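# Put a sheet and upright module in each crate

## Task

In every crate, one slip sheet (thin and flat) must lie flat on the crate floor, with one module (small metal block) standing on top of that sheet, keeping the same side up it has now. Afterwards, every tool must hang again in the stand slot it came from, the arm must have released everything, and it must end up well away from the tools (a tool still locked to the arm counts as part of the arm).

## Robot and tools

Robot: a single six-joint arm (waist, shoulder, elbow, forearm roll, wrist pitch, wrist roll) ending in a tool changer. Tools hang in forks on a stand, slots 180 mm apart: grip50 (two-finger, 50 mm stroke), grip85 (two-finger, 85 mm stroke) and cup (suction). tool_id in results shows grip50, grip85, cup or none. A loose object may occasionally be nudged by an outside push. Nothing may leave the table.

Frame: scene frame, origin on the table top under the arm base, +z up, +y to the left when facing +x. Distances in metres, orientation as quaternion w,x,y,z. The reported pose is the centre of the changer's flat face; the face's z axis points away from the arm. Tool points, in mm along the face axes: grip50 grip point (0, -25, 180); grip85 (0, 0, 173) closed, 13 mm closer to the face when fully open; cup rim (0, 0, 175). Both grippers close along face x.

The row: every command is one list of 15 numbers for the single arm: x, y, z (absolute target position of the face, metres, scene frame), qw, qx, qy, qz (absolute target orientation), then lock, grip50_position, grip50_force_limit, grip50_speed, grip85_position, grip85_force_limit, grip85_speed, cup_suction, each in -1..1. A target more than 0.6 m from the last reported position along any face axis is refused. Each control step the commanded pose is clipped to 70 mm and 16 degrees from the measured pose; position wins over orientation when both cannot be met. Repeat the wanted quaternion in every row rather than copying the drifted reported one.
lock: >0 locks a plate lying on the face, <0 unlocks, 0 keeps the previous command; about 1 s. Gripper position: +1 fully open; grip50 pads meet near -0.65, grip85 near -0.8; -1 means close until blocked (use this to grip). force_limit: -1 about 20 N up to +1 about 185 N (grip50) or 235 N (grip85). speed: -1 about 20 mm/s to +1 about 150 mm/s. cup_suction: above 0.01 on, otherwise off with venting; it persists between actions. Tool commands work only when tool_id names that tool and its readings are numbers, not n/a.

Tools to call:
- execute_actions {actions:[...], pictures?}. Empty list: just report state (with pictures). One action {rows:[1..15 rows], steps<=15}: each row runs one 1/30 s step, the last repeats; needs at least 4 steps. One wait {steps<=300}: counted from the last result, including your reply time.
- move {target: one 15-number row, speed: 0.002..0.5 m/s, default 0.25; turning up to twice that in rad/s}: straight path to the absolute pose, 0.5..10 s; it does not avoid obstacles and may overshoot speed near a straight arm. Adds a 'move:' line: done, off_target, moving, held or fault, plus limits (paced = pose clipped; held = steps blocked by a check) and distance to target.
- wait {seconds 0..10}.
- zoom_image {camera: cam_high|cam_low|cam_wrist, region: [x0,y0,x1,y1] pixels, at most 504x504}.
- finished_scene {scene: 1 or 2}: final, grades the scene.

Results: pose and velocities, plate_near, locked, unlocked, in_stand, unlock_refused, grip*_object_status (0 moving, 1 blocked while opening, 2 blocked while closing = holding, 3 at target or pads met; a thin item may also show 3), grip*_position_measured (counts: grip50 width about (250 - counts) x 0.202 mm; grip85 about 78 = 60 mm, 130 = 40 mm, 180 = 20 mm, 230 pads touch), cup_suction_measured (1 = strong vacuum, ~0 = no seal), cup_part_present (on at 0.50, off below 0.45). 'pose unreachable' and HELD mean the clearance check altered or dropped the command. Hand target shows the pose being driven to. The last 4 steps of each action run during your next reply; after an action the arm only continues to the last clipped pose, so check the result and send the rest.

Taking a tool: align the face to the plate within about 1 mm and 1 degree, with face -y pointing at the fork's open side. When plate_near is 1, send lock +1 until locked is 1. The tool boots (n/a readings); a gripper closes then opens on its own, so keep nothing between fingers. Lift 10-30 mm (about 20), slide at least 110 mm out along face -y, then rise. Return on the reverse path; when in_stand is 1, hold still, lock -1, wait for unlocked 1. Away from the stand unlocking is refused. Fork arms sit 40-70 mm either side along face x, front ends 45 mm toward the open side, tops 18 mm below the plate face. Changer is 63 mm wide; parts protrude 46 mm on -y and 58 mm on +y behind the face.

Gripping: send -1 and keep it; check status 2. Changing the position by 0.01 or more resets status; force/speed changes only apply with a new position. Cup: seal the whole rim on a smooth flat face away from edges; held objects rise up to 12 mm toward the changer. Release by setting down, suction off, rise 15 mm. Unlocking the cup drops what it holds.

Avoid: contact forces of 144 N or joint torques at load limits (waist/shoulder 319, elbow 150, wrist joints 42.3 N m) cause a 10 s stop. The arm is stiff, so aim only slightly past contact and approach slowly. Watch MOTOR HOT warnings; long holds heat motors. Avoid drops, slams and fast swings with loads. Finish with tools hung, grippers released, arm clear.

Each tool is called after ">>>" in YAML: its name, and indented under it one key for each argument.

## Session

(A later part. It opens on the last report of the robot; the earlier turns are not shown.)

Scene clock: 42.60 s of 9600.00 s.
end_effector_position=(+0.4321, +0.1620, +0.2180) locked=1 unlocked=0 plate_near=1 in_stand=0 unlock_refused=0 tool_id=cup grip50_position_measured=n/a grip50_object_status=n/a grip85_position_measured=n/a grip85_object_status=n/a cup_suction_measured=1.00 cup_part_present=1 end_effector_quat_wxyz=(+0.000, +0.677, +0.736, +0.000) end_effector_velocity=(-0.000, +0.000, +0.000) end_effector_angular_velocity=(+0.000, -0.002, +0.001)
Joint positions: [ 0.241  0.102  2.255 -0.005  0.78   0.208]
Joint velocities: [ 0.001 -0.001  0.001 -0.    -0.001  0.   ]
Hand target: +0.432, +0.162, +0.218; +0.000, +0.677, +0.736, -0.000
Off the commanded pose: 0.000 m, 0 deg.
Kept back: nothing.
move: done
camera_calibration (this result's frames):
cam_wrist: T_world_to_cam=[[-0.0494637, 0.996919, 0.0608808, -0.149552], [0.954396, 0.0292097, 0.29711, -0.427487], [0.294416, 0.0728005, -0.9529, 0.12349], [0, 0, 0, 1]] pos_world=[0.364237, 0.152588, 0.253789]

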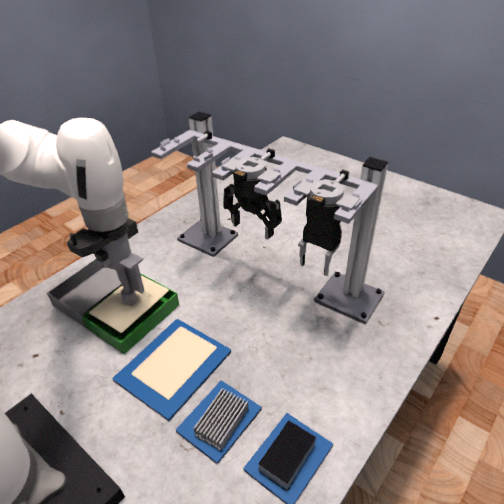

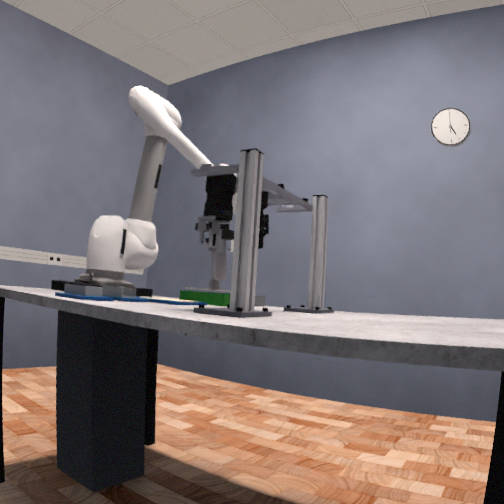

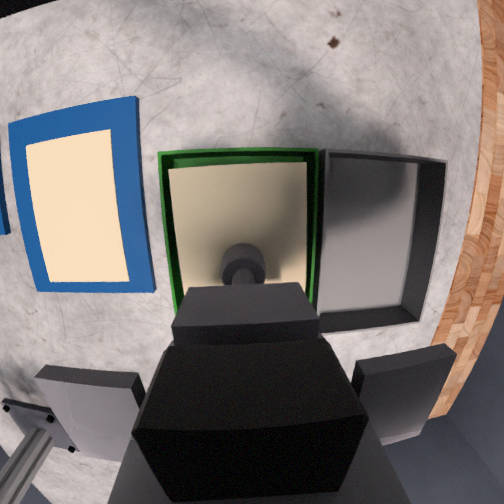

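>>> move:
  target: [0.432, 0.1622, 0.175, 0, 0.68487, 0.72867, 0, 0, 1, 0, 0, 1, 0, 0, 1]
  speed: 0.04

>>> zoom_image:
  camera: "cam_wrist"
  region: [110, 100, 370, 320]

Scene clock: 44.53 s of 9600.00 s.
end_effector_position=(+0.4321, +0.1622, +0.1750) locked=1 unlocked=0 plate_near=1 in_stand=0 unlock_refused=0 tool_id=cup grip50_position_measured=n/a grip50_object_status=n/a grip85_position_measured=n/a grip85_object_status=n/a cup_suction_measured=1.00 cup_part_present=1 end_effector_quat_wxyz=(+0.000, +0.685, +0.729, -0.000) end_effector_velocity=(-0.000, +0.000, -0.000) end_effector_angular_velocity=(+0.000, +0.002, -0.002)
Joint positions: [ 0.241  0.17   2.286 -0.006  0.68   0.23 ]
Joint velocities: [0.    0.001 0.    0.001 0.001 0.001]
Hand target: +0.432, +0.162, +0.175; +0.000, +0.685, +0.729, -0.000
Off the commanded pose: 0.000 m, 0 deg.
Kept back: nothing.
move: done
camera_calibration (this result's frames):
cam_wrist: T_world_to_cam=[[-0.0284791, 0.99774, 0.0608527, -0.156294], [0.954804, 0.0091335, 0.297095, -0.411658], [0.295868, 0.0665634, -0.952907, 0.0828481], [0, 0, 0, 1]] pos_world=[0.36409, 0.154186, 0.210759]

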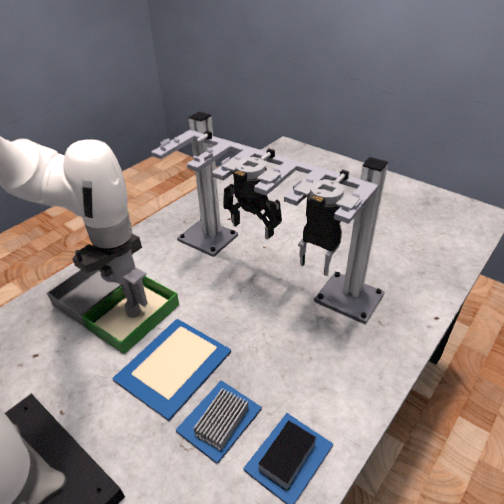

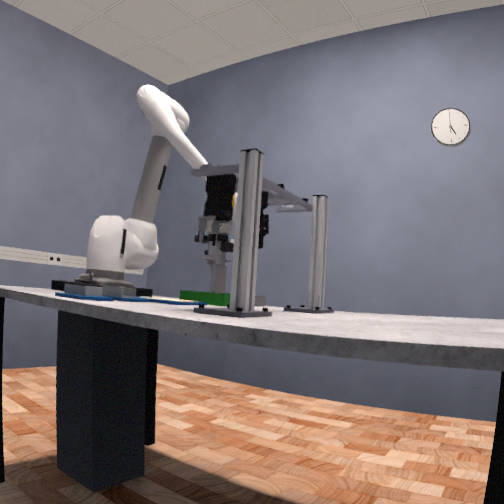

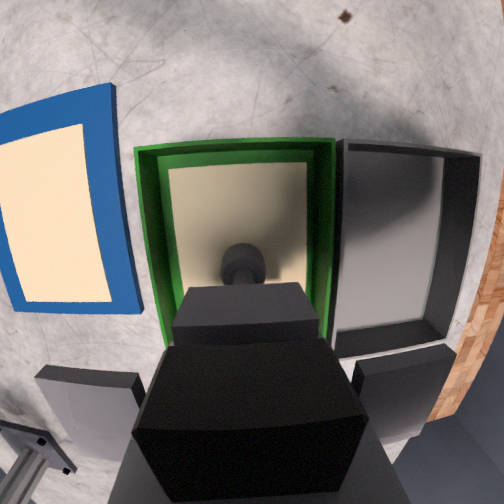

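Region (110, 100, 370, 320) of cam_wrist's 504x504 image, scaled by 1.938, with more detail than that image has; it fills the top 426 rows of this view, and the rest is white.

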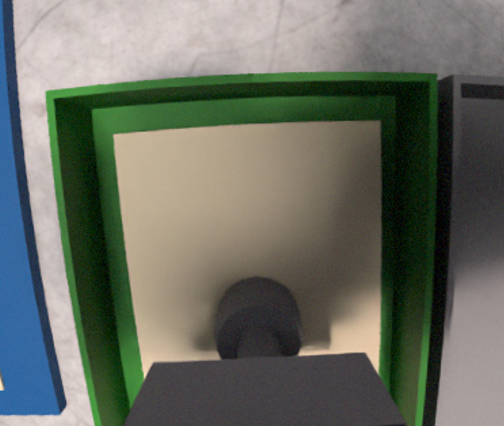

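>>> execute_actions:
  actions:
    - {"rows": [[0.4321, 0.1620, 0.1746, 0, 0.68487, 0.72867, 0, 0, 1, 0, 0, 1, 0, 0, 1], [0.4321, 0.1618, 0.1742, 0, 0.68487, 0.72867, 0, 0, 1, 0, 0, 1, 0, 0, 1], [0.4321, 0.1616, 0.1738, 0, 0.68487, 0.72867, 0, 0, 1, 0, 0, 1, 0, 0, 1], [0.4321, 0.1614, 0.1734, 0, 0.68487, 0.72867, 0, 0, 1, 0, 0, 1, 0, 0, 1], [0.4321, 0.1612, 0.1730, 0, 0.68487, 0.72867, 0, 0, 1, 0, 0, 1, 0, 0, 1], [0.4321, 0.1610, 0.1726, 0, 0.68487, 0.72867, 0, 0, 1, 0, 0, 1, 0, 0, 1], [0.4321, 0.1610, 0.1722, 0, 0.68487, 0.72867, 0, 0, 1, 0, 0, 1, 0, 0, 1]], "steps": 13}

>>> execute_actions:
  actions:
    - {"rows": [[0.4321, 0.1610, 0.1722, 0, 0.68487, 0.72867, 0, 0, 1, 0, 0, 1, 0, 0, 0]], "steps": 15}
  pictures: true

Scene clock: 45.13 s of 9600.00 s.
end_effector_position=(+0.4321, +0.1610, +0.1722) locked=1 unlocked=0 plate_near=1 in_stand=0 unlock_refused=0 tool_id=cup grip50_position_measured=n/a grip50_object_status=n/a grip85_position_measured=n/a grip85_object_status=n/a cup_suction_measured=1.00 cup_part_present=1 end_effector_quat_wxyz=(+0.000, +0.685, +0.729, -0.000) end_effector_velocity=(+0.000, -0.001, -0.002) end_effector_angular_velocity=(-0.001, -0.000, +0.000)
Joint positions: [ 0.239  0.173  2.289 -0.006  0.674  0.227]
Joint velocities: [-0.002  0.004  0.001 -0.002 -0.005 -0.001]
Steps of this call (steps 1 to 9: nothing new was sent; steps 10 to 18: the first 9 steps of this action). Readings (end_effector_position | what the end effector reports):
10: (+0.4321, +0.1622, +0.1749) | locked=1 unlocked=0 plate_near=1 in_stand=0 unlock_refused=0 tool_id=cup grip50_position_measured=n/a grip50_object_status=n/a grip85_position_measured=n/a grip85_object_status=n/a cup_suction_measured=1.00 cup_part_present=1
11: (+0.4321, +0.1621, +0.1747) | locked=1 unlocked=0 plate_near=1 in_stand=0 unlock_refused=0 tool_id=cup grip50_position_measured=n/a grip50_object_status=n/a grip85_position_measured=n/a grip85_object_status=n/a cup_suction_measured=1.00 cup_part_present=1
13: (+0.4321, +0.1618, +0.1739) | locked=1 unlocked=0 plate_near=1 in_stand=0 unlock_refused=0 tool_id=cup grip50_position_measured=n/a grip50_object_status=n/a grip85_position_measured=n/a grip85_object_status=n/a cup_suction_measured=1.00 cup_part_present=1
17: (+0.4321, +0.1611, +0.1724) | locked=1 unlocked=0 plate_near=1 in_stand=0 unlock_refused=0 tool_id=cup grip50_position_measured=n/a grip50_object_status=n/a grip85_position_measured=n/a grip85_object_status=n/a cup_suction_measured=1.00 cup_part_present=1
18: the state above

Scene clock: 45.63 s of 9600.00 s.
end_effector_position=(+0.4321, +0.1610, +0.1722) locked=1 unlocked=0 plate_near=1 in_stand=0 unlock_refused=0 tool_id=cup grip50_position_measured=n/a grip50_object_status=n/a grip85_position_measured=n/a grip85_object_status=n/a cup_suction_measured=0.01 cup_part_present=0 end_effector_quat_wxyz=(+0.000, +0.685, +0.729, +0.000) end_effector_velocity=(+0.000, +0.000, -0.000) end_effector_angular_velocity=(+0.001, -0.000, -0.000)
Joint positions: [ 0.238  0.174  2.289 -0.006  0.674  0.227]
Joint velocities: [ 0.     0.001 -0.     0.001 -0.001 -0.001]
Off your previous action's commanded pose: 0.000 m, 0 deg at its last step (step 4 of this call).
Steps of this call (steps 1 to 4: the last 4 steps of your previous action; steps 5 to 15: the first 11 steps of this action). Readings (end_effector_position | what the end effector reports):
5: (+0.4321, +0.1610, +0.1722) | locked=1 unlocked=0 plate_near=1 in_stand=0 unlock_refused=0 tool_id=cup grip50_position_measured=n/a grip50_object_status=n/a grip85_position_measured=n/a grip85_object_status=n/a cup_suction_measured=0.54 cup_part_present=1
6: (+0.4321, +0.1610, +0.1722) | locked=1 unlocked=0 plate_near=1 in_stand=0 unlock_refused=0 tool_id=cup grip50_position_measured=n/a grip50_object_status=n/a grip85_position_measured=n/a grip85_object_status=n/a cup_suction_measured=0.14 cup_part_present=0
8: (+0.4321, +0.1610, +0.1722) | locked=1 unlocked=0 plate_near=1 in_stand=0 unlock_refused=0 tool_id=cup grip50_position_measured=n/a grip50_object_status=n/a grip85_position_measured=n/a grip85_object_status=n/a cup_suction_measured=0.01 cup_part_present=0
12: (+0.4321, +0.1610, +0.1722) | locked=1 unlocked=0 plate_near=1 in_stand=0 unlock_refused=0 tool_id=cup grip50_position_measured=n/a grip50_object_status=n/a grip85_position_measured=n/a grip85_object_status=n/a cup_suction_measured=0.01 cup_part_present=0
15: the state above
camera_calibration (this result's frames):
cam_wrist: T_world_to_cam=[[-0.0286321, 0.997731, 0.0609393, -0.154894], [0.954819, 0.00925781, 0.297045, -0.41082], [0.295806, 0.066691, -0.952917, 0.0803153], [0, 0, 0, 1]] pos_world=[0.364066, 0.15299, 0.208005]

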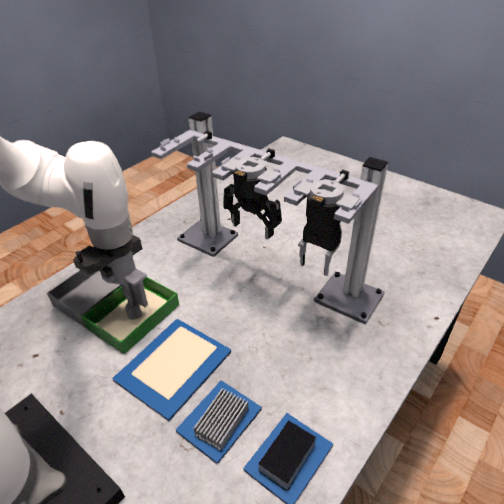

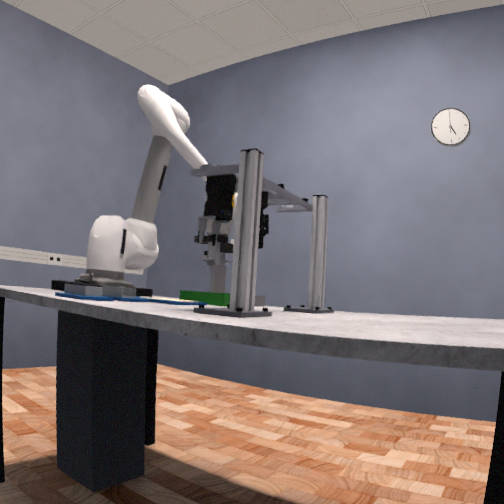

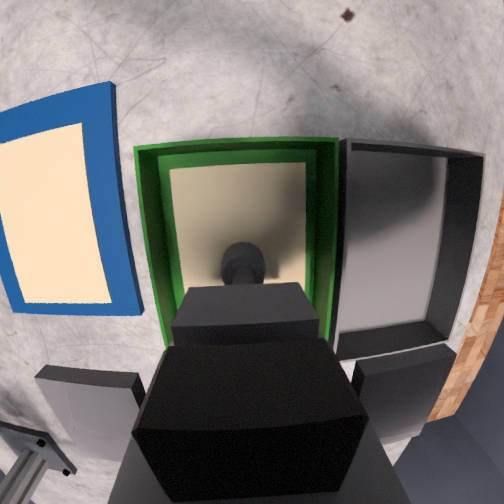

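>>> move:
  target: [0.4321, 0.161, 0.235, 0, 0.68487, 0.72867, 0, 0, 1, 0, 0, 1, 0, 0, 0]
  speed: 0.12

>>> move:
  target: [0.3996, -0.0225, 0.225, 0, 0.6772, 0.7358, 0, 0, 1, 0, 0, 1, 0, 0, 0]
  speed: 0.3

>>> move:
  target: [0.3996, -0.0225, 0.194, 0, 0.6772, 0.7358, 0, 0, 1, 0, 0, 1, 0, 0, 1]
  speed: 0.08

Scene clock: 46.70 s of 9600.00 s.
end_effector_position=(+0.4319, +0.1610, +0.2350) locked=1 unlocked=0 plate_near=1 in_stand=0 unlock_refused=0 tool_id=cup grip50_position_measured=n/a grip50_object_status=n/a grip85_position_measured=n/a grip85_object_status=n/a cup_suction_measured=0.01 cup_part_present=0 end_effector_quat_wxyz=(-0.000, +0.685, +0.729, -0.000) end_effector_velocity=(+0.000, +0.000, -0.000) end_effector_angular_velocity=(-0.000, +0.001, +0.000)
Joint positions: [ 0.239  0.076  2.241 -0.005  0.819  0.226]
Joint velocities: [ 0.     0.001 -0.     0.     0.001  0.   ]
Hand target: +0.432, +0.161, +0.235; -0.000, +0.685, +0.729, +0.000
Off your previous action's commanded pose: 0.000 m, 0 deg at its last step (step 4 of this call).
Off the commanded pose: 0.000 m, 0 deg.
Kept back: nothing.
move: done
camera_calibration (this result's frames):
cam_wrist: T_world_to_cam=[[-0.0287338, 0.99772, 0.0610691, -0.158692], [0.954861, 0.00932612, 0.296908, -0.4293], [0.295661, 0.0668438, -0.952951, 0.1403], [0, 0, 0, 1]] pos_world=[0.363881, 0.152956, 0.270853]

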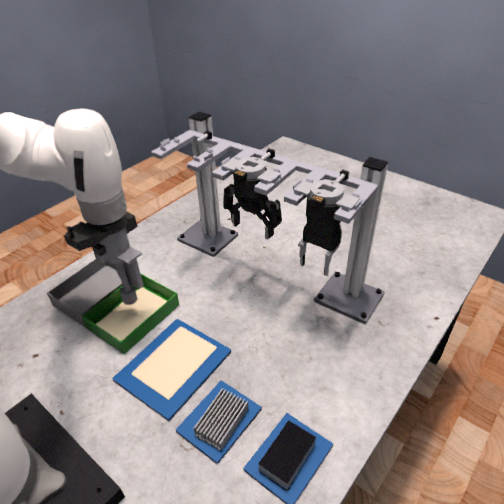

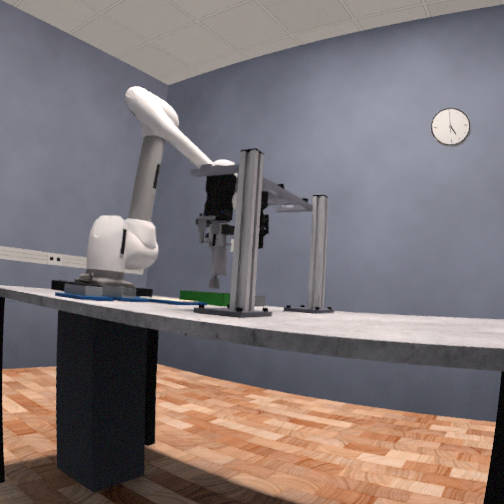

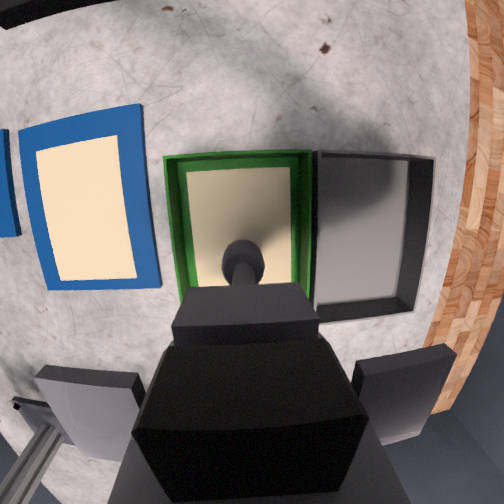

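Scene clock: 47.77 s of 9600.00 s.
end_effector_position=(+0.3996, -0.0227, +0.2249) locked=1 unlocked=0 plate_near=1 in_stand=0 unlock_refused=0 tool_id=cup grip50_position_measured=n/a grip50_object_status=n/a grip85_position_measured=n/a grip85_object_status=n/a cup_suction_measured=0.01 cup_part_present=0 end_effector_quat_wxyz=(+0.001, +0.677, +0.736, -0.000) end_effector_velocity=(+0.001, -0.000, -0.001) end_effector_angular_velocity=(+0.001, +0.001, -0.000)
Joint positions: [-0.188 -0.005  2.351 -0.003  0.788 -0.223]
Joint velocities: [-0.001  0.003 -0.001  0.    -0.    -0.001]
Hand target: +0.400, -0.023, +0.225; +0.000, +0.677, +0.736, -0.000
Off the commanded pose: 0.000 m, 0 deg.
Kept back: nothing.
move: done
camera_calibration (this result's frames):
cam_wrist: T_world_to_cam=[[-0.0495731, 0.996964, 0.0600418, 0.0328134], [0.95424, 0.0295269, 0.297582, -0.393142], [0.294906, 0.0720463, -0.952806, 0.15289], [0, 0, 0, 1]] pos_world=[0.33169, -0.0321207, 0.260697]

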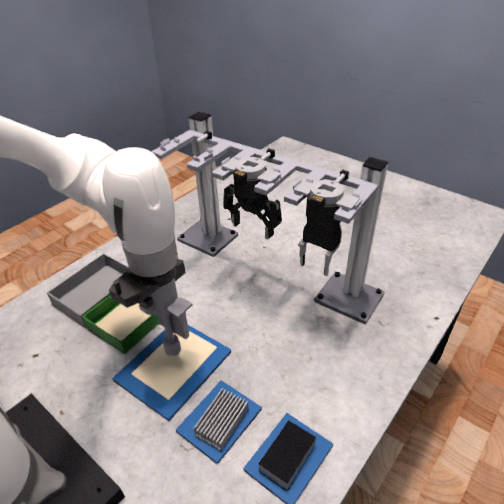

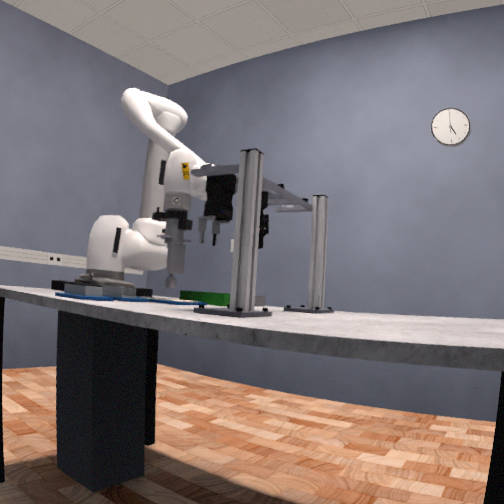

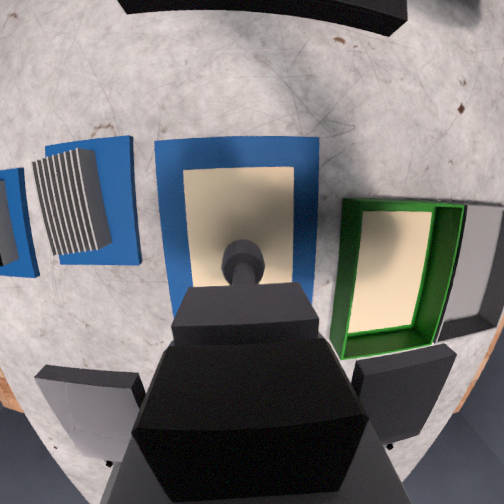

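Scene clock: 48.50 s of 9600.00 s.
end_effector_position=(+0.3997, -0.0226, +0.1940) locked=1 unlocked=0 plate_near=1 in_stand=0 unlock_refused=0 tool_id=cup grip50_position_measured=n/a grip50_object_status=n/a grip85_position_measured=n/a grip85_object_status=n/a cup_suction_measured=0.01 cup_part_present=0 end_effector_quat_wxyz=(+0.000, +0.677, +0.736, -0.000) end_effector_velocity=(+0.000, +0.001, -0.000) end_effector_angular_velocity=(+0.001, -0.000, +0.000)
Joint positions: [-0.188  0.048  2.378 -0.002  0.71  -0.223]
Joint velocities: [ 0.001  0.     0.     0.001 -0.001 -0.   ]
Hand target: +0.400, -0.023, +0.194; +0.000, +0.677, +0.736, -0.000
Off the commanded pose: 0.000 m, 0 deg.
Kept back: nothing.
move: done
camera_calibration (this result's frames):
cam_wrist: T_world_to_cam=[[-0.0493617, 0.996925, 0.0608602, 0.03428], [0.954408, 0.0291203, 0.297082, -0.384037], [0.294396, 0.07275, -0.95291, 0.123599], [0, 0, 0, 1]] pos_world=[0.331833, -0.0319831, 0.229783]

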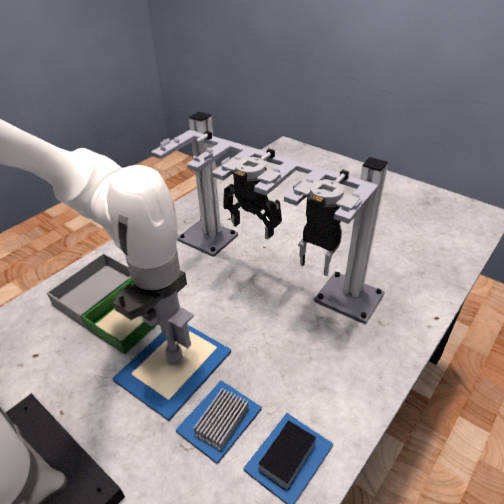

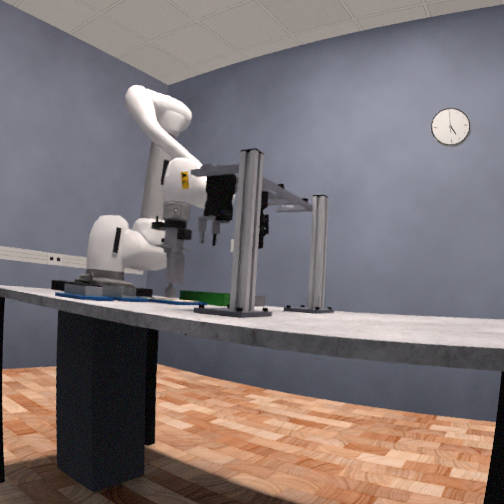

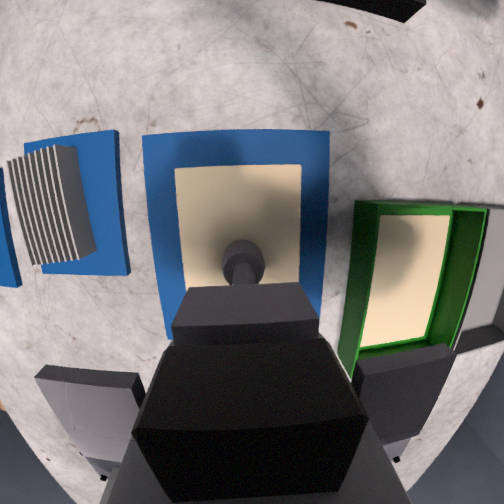

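>>> execute_actions:
  actions:
    - {"rows": [[0.3996, -0.0225, 0.1935, 0, 0.6772, 0.7358, 0, 0, 1, 0, 0, 1, 0, 0, 1], [0.3996, -0.0225, 0.1930, 0, 0.6772, 0.7358, 0, 0, 1, 0, 0, 1, 0, 0, 1], [0.3996, -0.0225, 0.1925, 0, 0.6772, 0.7358, 0, 0, 1, 0, 0, 1, 0, 0, 1], [0.3996, -0.0225, 0.1920, 0, 0.6772, 0.7358, 0, 0, 1, 0, 0, 1, 0, 0, 1], [0.3996, -0.0225, 0.1915, 0, 0.6772, 0.7358, 0, 0, 1, 0, 0, 1, 0, 0, 1], [0.3996, -0.0225, 0.1910, 0, 0.6772, 0.7358, 0, 0, 1, 0, 0, 1, 0, 0, 1], [0.3996, -0.0225, 0.1905, 0, 0.6772, 0.7358, 0, 0, 1, 0, 0, 1, 0, 0, 1], [0.3996, -0.0225, 0.1900, 0, 0.6772, 0.7358, 0, 0, 1, 0, 0, 1, 0, 0, 1], [0.3996, -0.0225, 0.1895, 0, 0.6772, 0.7358, 0, 0, 1, 0, 0, 1, 0, 0, 1], [0.3996, -0.0225, 0.1890, 0, 0.6772, 0.7358, 0, 0, 1, 0, 0, 1, 0, 0, 1], [0.3996, -0.0225, 0.1885, 0, 0.6772, 0.7358, 0, 0, 1, 0, 0, 1, 0, 0, 1], [0.3996, -0.0225, 0.1880, 0, 0.6772, 0.7358, 0, 0, 1, 0, 0, 1, 0, 0, 1]], "steps": 15}

>>> execute_actions:
  actions:
    - {"steps": 10}

Scene clock: 49.27 s of 9600.00 s.
end_effector_position=(+0.3996, -0.0225, +0.1892) locked=1 unlocked=0 plate_near=1 in_stand=0 unlock_refused=0 tool_id=cup grip50_position_measured=n/a grip50_object_status=n/a grip85_position_measured=n/a grip85_object_status=n/a cup_suction_measured=0.14 cup_part_present=0 end_effector_quat_wxyz=(-0.000, +0.677, +0.736, -0.000) end_effector_velocity=(-0.000, -0.000, -0.015) end_effector_angular_velocity=(-0.000, +0.001, -0.001)
Joint positions: [-0.188  0.056  2.382 -0.002  0.697 -0.223]
Joint velocities: [-0.     0.027  0.012 -0.001 -0.037  0.001]
Steps of this call (steps 1 to 12: nothing new was sent; steps 13 to 23: the first 11 steps of this action). Readings (end_effector_position | what the end effector reports):
13: (+0.3997, -0.0225, +0.1939) | locked=1 unlocked=0 plate_near=1 in_stand=0 unlock_refused=0 tool_id=cup grip50_position_measured=n/a grip50_object_status=n/a grip85_position_measured=n/a grip85_object_status=n/a cup_suction_measured=0.01 cup_part_present=0
14: (+0.3996, -0.0225, +0.1936) | locked=1 unlocked=0 plate_near=1 in_stand=0 unlock_refused=0 tool_id=cup grip50_position_measured=n/a grip50_object_status=n/a grip85_position_measured=n/a grip85_object_status=n/a cup_suction_measured=0.01 cup_part_present=0
16: (+0.3996, -0.0225, +0.1927) | locked=1 unlocked=0 plate_near=1 in_stand=0 unlock_refused=0 tool_id=cup grip50_position_measured=n/a grip50_object_status=n/a grip85_position_measured=n/a grip85_object_status=n/a cup_suction_measured=0.01 cup_part_present=0
20: (+0.3996, -0.0225, +0.1907) | locked=1 unlocked=0 plate_near=1 in_stand=0 unlock_refused=0 tool_id=cup grip50_position_measured=n/a grip50_object_status=n/a grip85_position_measured=n/a grip85_object_status=n/a cup_suction_measured=0.01 cup_part_present=0
23: the state above

Scene clock: 49.60 s of 9600.00 s.
end_effector_position=(+0.3996, -0.0225, +0.1880) locked=1 unlocked=0 plate_near=1 in_stand=0 unlock_refused=0 tool_id=cup grip50_position_measured=n/a grip50_object_status=n/a grip85_position_measured=n/a grip85_object_status=n/a cup_suction_measured=0.98 cup_part_present=1 end_effector_quat_wxyz=(+0.000, +0.677, +0.736, +0.000) end_effector_velocity=(-0.000, +0.000, +0.001) end_effector_angular_velocity=(-0.000, -0.001, -0.001)
Joint positions: [-0.188  0.058  2.383 -0.002  0.694 -0.223]
Joint velocities: [ 0.001 -0.002 -0.     0.     0.001  0.001]
Hand target: +0.400, -0.023, +0.188; +0.000, +0.677, +0.736, -0.000
Off the commanded pose: 0.000 m, 0 deg.
Kept back: nothing.
Steps of this call (steps 1 to 4: the last 4 steps of your previous action; steps 5 to 10: nothing new was sent). Readings (end_effector_position | what the end effector reports):
1: (+0.3996, -0.0225, +0.1887) | locked=1 unlocked=0 plate_near=1 in_stand=0 unlock_refused=0 tool_id=cup grip50_position_measured=n/a grip50_object_status=n/a grip85_position_measured=n/a grip85_object_status=n/a cup_suction_measured=0.26 cup_part_present=0
2: (+0.3996, -0.0225, +0.1882) | locked=1 unlocked=0 plate_near=1 in_stand=0 unlock_refused=0 tool_id=cup grip50_position_measured=n/a grip50_object_status=n/a grip85_position_measured=n/a grip85_object_status=n/a cup_suction_measured=0.43 cup_part_present=0
4: (+0.3996, -0.0225, +0.1880) | locked=1 unlocked=0 plate_near=1 in_stand=0 unlock_refused=0 tool_id=cup grip50_position_measured=n/a grip50_object_status=n/a grip85_position_measured=n/a grip85_object_status=n/a cup_suction_measured=0.74 cup_part_present=1
8: (+0.3996, -0.0225, +0.1880) | locked=1 unlocked=0 plate_near=1 in_stand=0 unlock_refused=0 tool_id=cup grip50_position_measured=n/a grip50_object_status=n/a grip85_position_measured=n/a grip85_object_status=n/a cup_suction_measured=0.95 cup_part_present=1
10: the state above

>>> move:
  target: [0.3996, -0.0225, 0.24, 0, 0.6772, 0.7358, 0, 0, 1, 0, 0, 1, 0, 0, 1]
  speed: 0.1

>>> move:
  target: [0.4234, 0.3007, 0.225, 0, 0.6772, 0.7358, 0, 0, 1, 0, 0, 1, 0, 0, 1]
  speed: 0.22

>>> zoom_image:
  camera: "cam_wrist"
  region: [130, 120, 350, 310]

Scene clock: 50.63 s of 9600.00 s.
end_effector_position=(+0.3994, -0.0224, +0.2400) locked=1 unlocked=0 plate_near=1 in_stand=0 unlock_refused=0 tool_id=cup grip50_position_measured=n/a grip50_object_status=n/a grip85_position_measured=n/a grip85_object_status=n/a cup_suction_measured=1.00 cup_part_present=1 end_effector_quat_wxyz=(-0.000, +0.677, +0.736, +0.000) end_effector_velocity=(+0.000, +0.000, +0.000) end_effector_angular_velocity=(+0.001, -0.001, -0.002)
Joint positions: [-0.187 -0.028  2.337 -0.001  0.826 -0.224]
Joint velocities: [ 0.    -0.    -0.001  0.001  0.     0.001]
Hand target: +0.399, -0.022, +0.240; -0.000, +0.677, +0.736, +0.000
Off the commanded pose: 0.000 m, 0 deg.
Kept back: nothing.
move: done
camera_calibration (this result's frames):
cam_wrist: T_world_to_cam=[[-0.0496352, 0.996897, 0.0610988, 0.0313945], [0.954433, 0.0293193, 0.296981, -0.397468], [0.294268, 0.0730554, -0.952927, 0.167614], [0, 0, 0, 1]] pos_world=[0.331592, -0.0318887, 0.275847]

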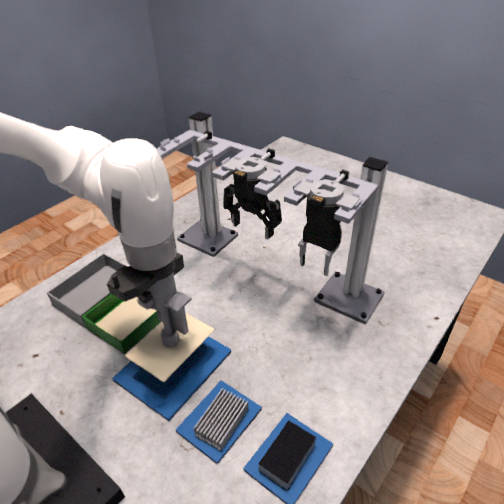

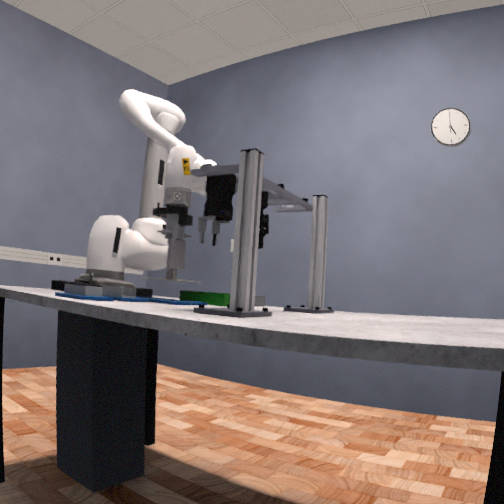

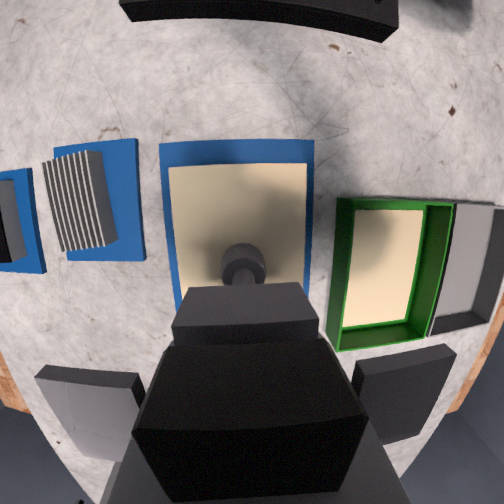

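Scene clock: 52.47 s of 9600.00 s.
end_effector_position=(+0.4234, +0.3011, +0.2252) locked=1 unlocked=0 plate_near=1 in_stand=0 unlock_refused=0 tool_id=cup grip50_position_measured=n/a grip50_object_status=n/a grip85_position_measured=n/a grip85_object_status=n/a cup_suction_measured=1.00 cup_part_present=1 end_effector_quat_wxyz=(-0.001, +0.677, +0.736, +0.000) end_effector_velocity=(-0.000, +0.000, +0.001) end_effector_angular_velocity=(-0.000, -0.001, +0.001)
Joint positions: [ 0.509  0.176  2.147 -0.005  0.814  0.475]
Joint velocities: [ 0.001 -0.001 -0.    -0.001  0.001  0.   ]
Hand target: +0.423, +0.301, +0.225; -0.001, +0.677, +0.736, +0.000
Off the commanded pose: 0.000 m, 0 deg.
Kept back: nothing.
move: done
camera_calibration (this result's frames):
cam_wrist: T_world_to_cam=[[-0.0494249, 0.996842, 0.0621622, -0.289306], [0.954686, 0.0288632, 0.296212, -0.425167], [0.293482, 0.0739856, -0.953097, 0.12286], [0, 0, 0, 1]] pos_world=[0.355544, 0.291575, 0.261021]

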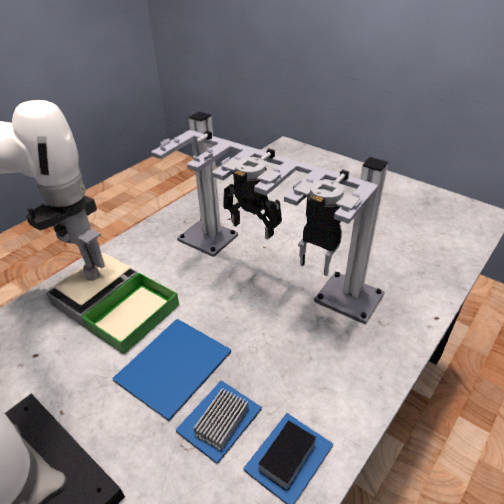

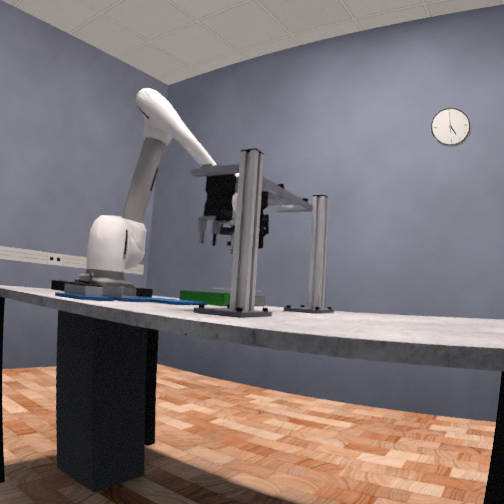

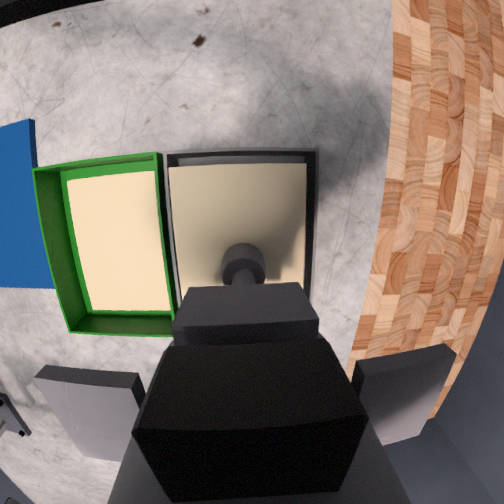

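Region (130, 120, 350, 310) of cam_wrist's 504x504 image, scaled by 2.291, with more detail than that image has; it fills the top 435 rows of this view, and the rest is white.

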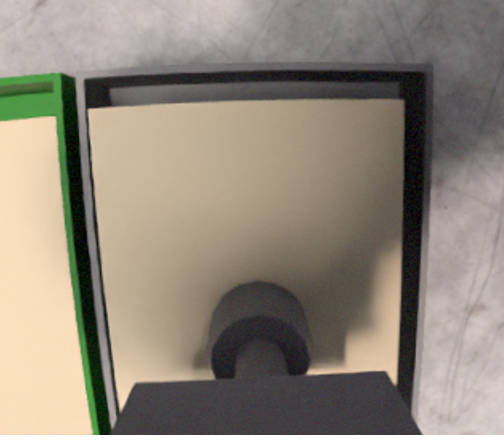

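>>> move:
  target: [0.4231, 0.3043, 0.212, 0, 0.6772, 0.7358, 0, 0, 1, 0, 0, 1, 0, 0, 1]
  speed: 0.05

>>> move:
  target: [0.4231, 0.3043, 0.175, 0, 0.6772, 0.7358, 0, 0, 1, 0, 0, 1, 0, 0, 1]
  speed: 0.05

>>> zoom_image:
  camera: "cam_wrist"
  region: [110, 100, 370, 320]

Scene clock: 53.40 s of 9600.00 s.
end_effector_position=(+0.4231, +0.3043, +0.2120) locked=1 unlocked=0 plate_near=1 in_stand=0 unlock_refused=0 tool_id=cup grip50_position_measured=n/a grip50_object_status=n/a grip85_position_measured=n/a grip85_object_status=n/a cup_suction_measured=1.00 cup_part_present=1 end_effector_quat_wxyz=(+0.000, +0.677, +0.736, +0.000) end_effector_velocity=(-0.000, +0.000, +0.000) end_effector_angular_velocity=(+0.001, -0.001, +0.003)
Joint positions: [ 0.515  0.196  2.154 -0.007  0.787  0.483]
Joint velocities: [ 0.001 -0.001  0.    -0.    -0.001 -0.002]
Hand target: +0.423, +0.304, +0.212; +0.000, +0.677, +0.736, -0.000
Off the commanded pose: 0.000 m, 0 deg.
Kept back: nothing.
move: done
camera_calibration (this result's frames):
cam_wrist: T_world_to_cam=[[-0.0494959, 0.996914, 0.0609354, -0.291491], [0.954411, 0.0292281, 0.297061, -0.421313], [0.294363, 0.0728607, -0.952912, 0.110074], [0, 0, 0, 1]] pos_world=[0.355276, 0.294885, 0.247808]

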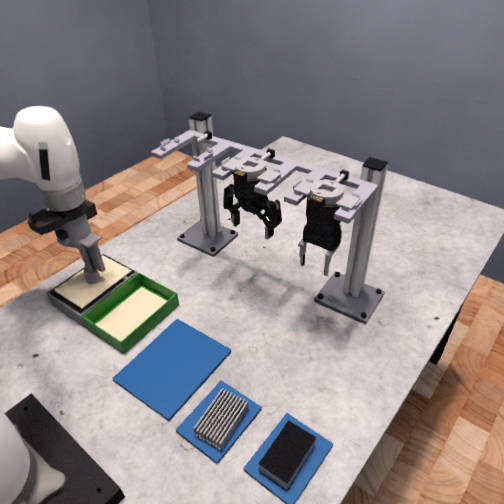

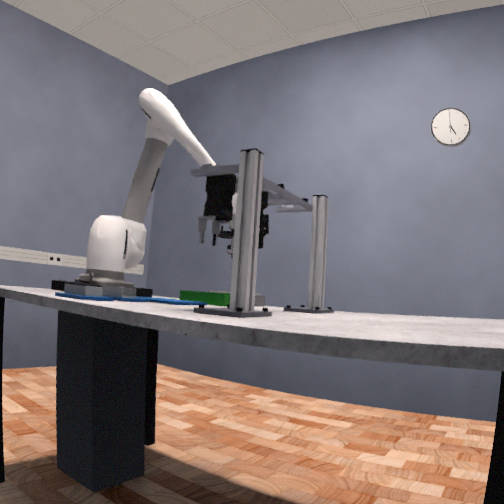

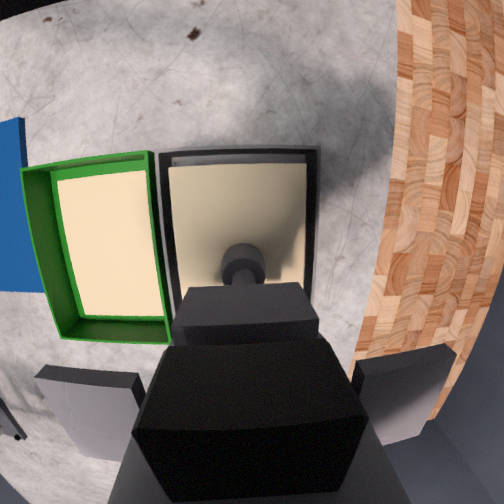

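Scene clock: 54.40 s of 9600.00 s.
end_effector_position=(+0.4232, +0.3043, +0.1750) locked=1 unlocked=0 plate_near=1 in_stand=0 unlock_refused=0 tool_id=cup grip50_position_measured=n/a grip50_object_status=n/a grip85_position_measured=n/a grip85_object_status=n/a cup_suction_measured=1.00 cup_part_present=1 end_effector_quat_wxyz=(+0.000, +0.677, +0.736, +0.000) end_effector_velocity=(-0.000, -0.000, -0.001) end_effector_angular_velocity=(-0.001, +0.000, +0.002)
Joint positions: [ 0.514  0.249  2.179 -0.008  0.709  0.484]
Joint velocities: [ 0.     0.001  0.    -0.001 -0.    -0.001]
Hand target: +0.423, +0.304, +0.175; +0.000, +0.677, +0.736, -0.000
Off the commanded pose: 0.000 m, 0 deg.
Kept back: nothing.
move: done
camera_calibration (this result's frames):
cam_wrist: T_world_to_cam=[[-0.0494672, 0.996918, 0.0608845, -0.289258], [0.954395, 0.0292116, 0.297115, -0.410371], [0.294421, 0.0728053, -0.952899, 0.0747606], [0, 0, 0, 1]] pos_world=[0.355336, 0.294911, 0.210778]

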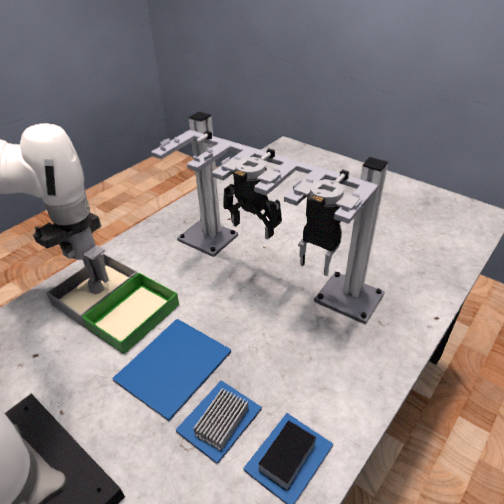

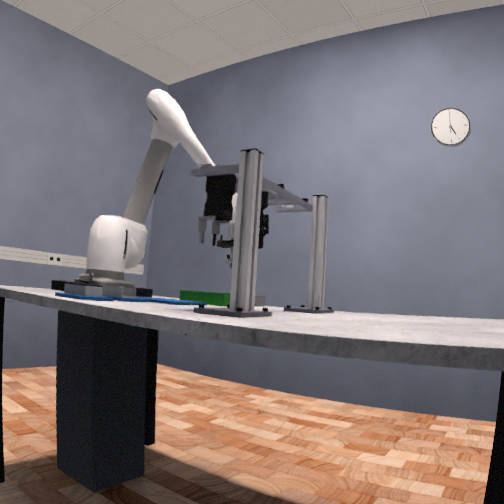

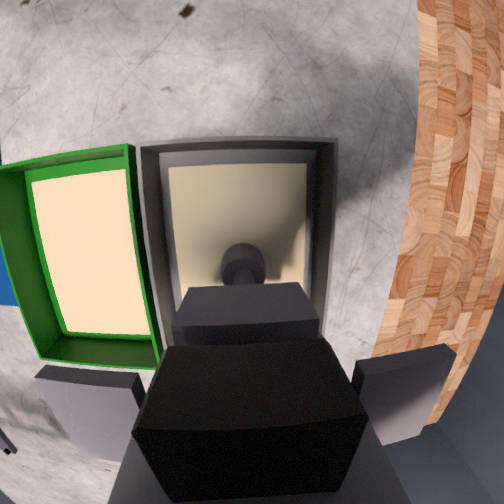

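Region (110, 100, 370, 320) of cam_wrist's 504x504 image, scaled by 1.938, with more detail than that image has; it fills the top 426 rows of this view, and the rest is white.

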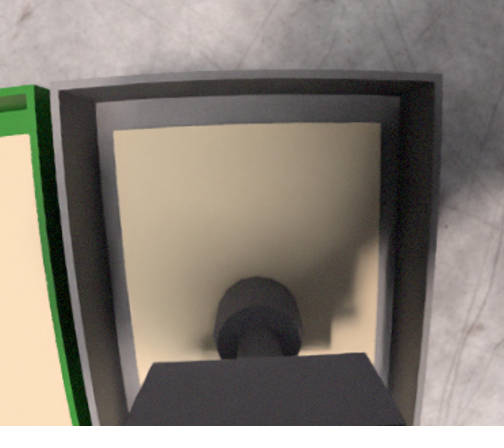

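>>> execute_actions:
  actions:
    - {"rows": [[0.4231, 0.3043, 0.1745, 0, 0.6772, 0.7358, 0, 0, 1, 0, 0, 1, 0, 0, 1], [0.4231, 0.3043, 0.1740, 0, 0.6772, 0.7358, 0, 0, 1, 0, 0, 1, 0, 0, 1], [0.4231, 0.3043, 0.1735, 0, 0.6772, 0.7358, 0, 0, 1, 0, 0, 1, 0, 0, 1], [0.4231, 0.3043, 0.1730, 0, 0.6772, 0.7358, 0, 0, 1, 0, 0, 1, 0, 0, 1], [0.4231, 0.3043, 0.1725, 0, 0.6772, 0.7358, 0, 0, 1, 0, 0, 1, 0, 0, 1], [0.4231, 0.3043, 0.1720, 0, 0.6772, 0.7358, 0, 0, 1, 0, 0, 1, 0, 0, 1], [0.4231, 0.3043, 0.1716, 0, 0.6772, 0.7358, 0, 0, 1, 0, 0, 1, 0, 0, 1], [0.4231, 0.3043, 0.1714, 0, 0.6772, 0.7358, 0, 0, 1, 0, 0, 1, 0, 0, 1]], "steps": 13}

>>> execute_actions:
  actions:
    - {"rows": [[0.4231, 0.3043, 0.1714, 0, 0.6772, 0.7358, 0, 0, 1, 0, 0, 1, 0, 0, 0]], "steps": 12}

>>> move:
  target: [0.4231, 0.3043, 0.24, 0, 0.6772, 0.7358, 0, 0, 1, 0, 0, 1, 0, 0, 0]
  speed: 0.12

Scene clock: 55.10 s of 9600.00 s.
end_effector_position=(+0.4231, +0.3043, +0.1715) locked=1 unlocked=0 plate_near=1 in_stand=0 unlock_refused=0 tool_id=cup grip50_position_measured=n/a grip50_object_status=n/a grip85_position_measured=n/a grip85_object_status=n/a cup_suction_measured=1.00 cup_part_present=1 end_effector_quat_wxyz=(+0.000, +0.677, +0.736, -0.000) end_effector_velocity=(+0.000, -0.000, -0.005) end_effector_angular_velocity=(-0.000, +0.000, +0.001)
Joint positions: [ 0.514  0.254  2.181 -0.008  0.702  0.484]
Joint velocities: [-0.     0.007  0.003 -0.    -0.009 -0.001]
Steps of this call (steps 1 to 12: nothing new was sent; steps 13 to 21: the first 9 steps of this action). Readings (end_effector_position | what the end effector reports):
13: (+0.4232, +0.3043, +0.1749) | locked=1 unlocked=0 plate_near=1 in_stand=0 unlock_refused=0 tool_id=cup grip50_position_measured=n/a grip50_object_status=n/a grip85_position_measured=n/a grip85_object_status=n/a cup_suction_measured=1.00 cup_part_present=1
14: (+0.4231, +0.3043, +0.1746) | locked=1 unlocked=0 plate_near=1 in_stand=0 unlock_refused=0 tool_id=cup grip50_position_measured=n/a grip50_object_status=n/a grip85_position_measured=n/a grip85_object_status=n/a cup_suction_measured=1.00 cup_part_present=1
16: (+0.4231, +0.3043, +0.1737) | locked=1 unlocked=0 plate_near=1 in_stand=0 unlock_refused=0 tool_id=cup grip50_position_measured=n/a grip50_object_status=n/a grip85_position_measured=n/a grip85_object_status=n/a cup_suction_measured=1.00 cup_part_present=1
20: (+0.4231, +0.3043, +0.1718) | locked=1 unlocked=0 plate_near=1 in_stand=0 unlock_refused=0 tool_id=cup grip50_position_measured=n/a grip50_object_status=n/a grip85_position_measured=n/a grip85_object_status=n/a cup_suction_measured=1.00 cup_part_present=1
21: the state above

Scene clock: 55.50 s of 9600.00 s.
end_effector_position=(+0.4231, +0.3043, +0.1714) locked=1 unlocked=0 plate_near=1 in_stand=0 unlock_refused=0 tool_id=cup grip50_position_measured=n/a grip50_object_status=n/a grip85_position_measured=n/a grip85_object_status=n/a cup_suction_measured=0.01 cup_part_present=0 end_effector_quat_wxyz=(+0.000, +0.677, +0.736, +0.000) end_effector_velocity=(+0.000, +0.000, -0.000) end_effector_angular_velocity=(+0.001, -0.001, -0.001)
Joint positions: [ 0.514  0.255  2.181 -0.008  0.702  0.484]
Joint velocities: [-0.     0.     0.     0.    -0.001  0.   ]
Off your previous action's commanded pose: 0.000 m, 0 deg at its last step (step 4 of this call).
Steps of this call (steps 1 to 4: the last 4 steps of your previous action; steps 5 to 12: the first 8 steps of this action). Readings (end_effector_position | what the end effector reports):
5: (+0.4231, +0.3043, +0.1714) | locked=1 unlocked=0 plate_near=1 in_stand=0 unlock_refused=0 tool_id=cup grip50_position_measured=n/a grip50_object_status=n/a grip85_position_measured=n/a grip85_object_status=n/a cup_suction_measured=0.54 cup_part_present=1
6: (+0.4231, +0.3043, +0.1714) | locked=1 unlocked=0 plate_near=1 in_stand=0 unlock_refused=0 tool_id=cup grip50_position_measured=n/a grip50_object_status=n/a grip85_position_measured=n/a grip85_object_status=n/a cup_suction_measured=0.11 cup_part_present=0
8: (+0.4231, +0.3043, +0.1714) | locked=1 unlocked=0 plate_near=1 in_stand=0 unlock_refused=0 tool_id=cup grip50_position_measured=n/a grip50_object_status=n/a grip85_position_measured=n/a grip85_object_status=n/a cup_suction_measured=0.01 cup_part_present=0
12: the state above

Scene clock: 56.60 s of 9600.00 s.
end_effector_position=(+0.4229, +0.3042, +0.2400) locked=1 unlocked=0 plate_near=1 in_stand=0 unlock_refused=0 tool_id=cup grip50_position_measured=n/a grip50_object_status=n/a grip85_position_measured=n/a grip85_object_status=n/a cup_suction_measured=0.01 cup_part_present=0 end_effector_quat_wxyz=(-0.000, +0.677, +0.736, -0.000) end_effector_velocity=(+0.000, -0.000, +0.002) end_effector_angular_velocity=(+0.001, -0.003, +0.000)
Joint positions: [ 0.515  0.159  2.132 -0.007  0.846  0.482]
Joint velocities: [-0.    -0.003 -0.    -0.001  0.     0.   ]
Hand target: +0.423, +0.304, +0.240; -0.000, +0.677, +0.736, +0.000
Off your previous action's commanded pose: 0.000 m, 0 deg at its last step (step 4 of this call).
Off the commanded pose: 0.000 m, 0 deg.
Kept back: nothing.
move: done
camera_calibration (this result's frames):
cam_wrist: T_world_to_cam=[[-0.0496242, 0.996902, 0.0610295, -0.293082], [0.954464, 0.029337, 0.29688, -0.429441], [0.29417, 0.0729829, -0.952963, 0.136908], [0, 0, 0, 1]] pos_world=[0.355068, 0.29478, 0.275848]

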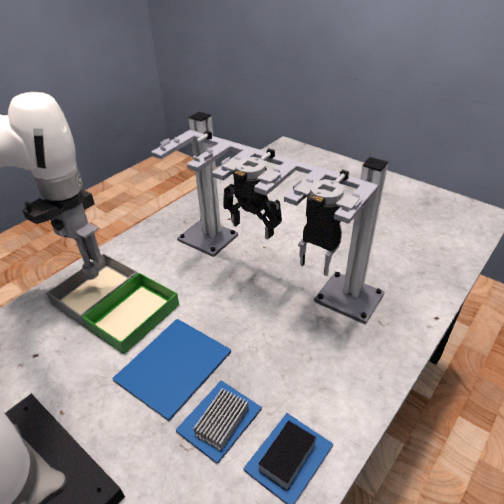

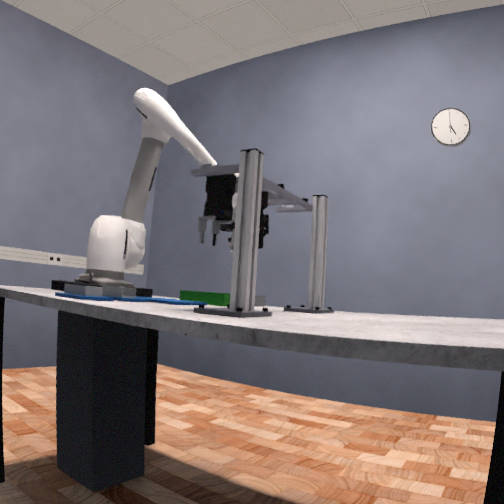

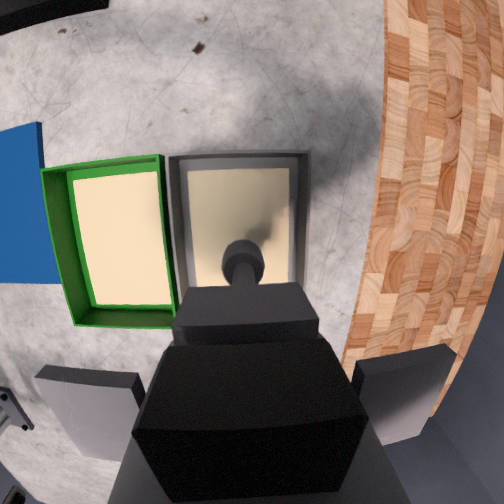

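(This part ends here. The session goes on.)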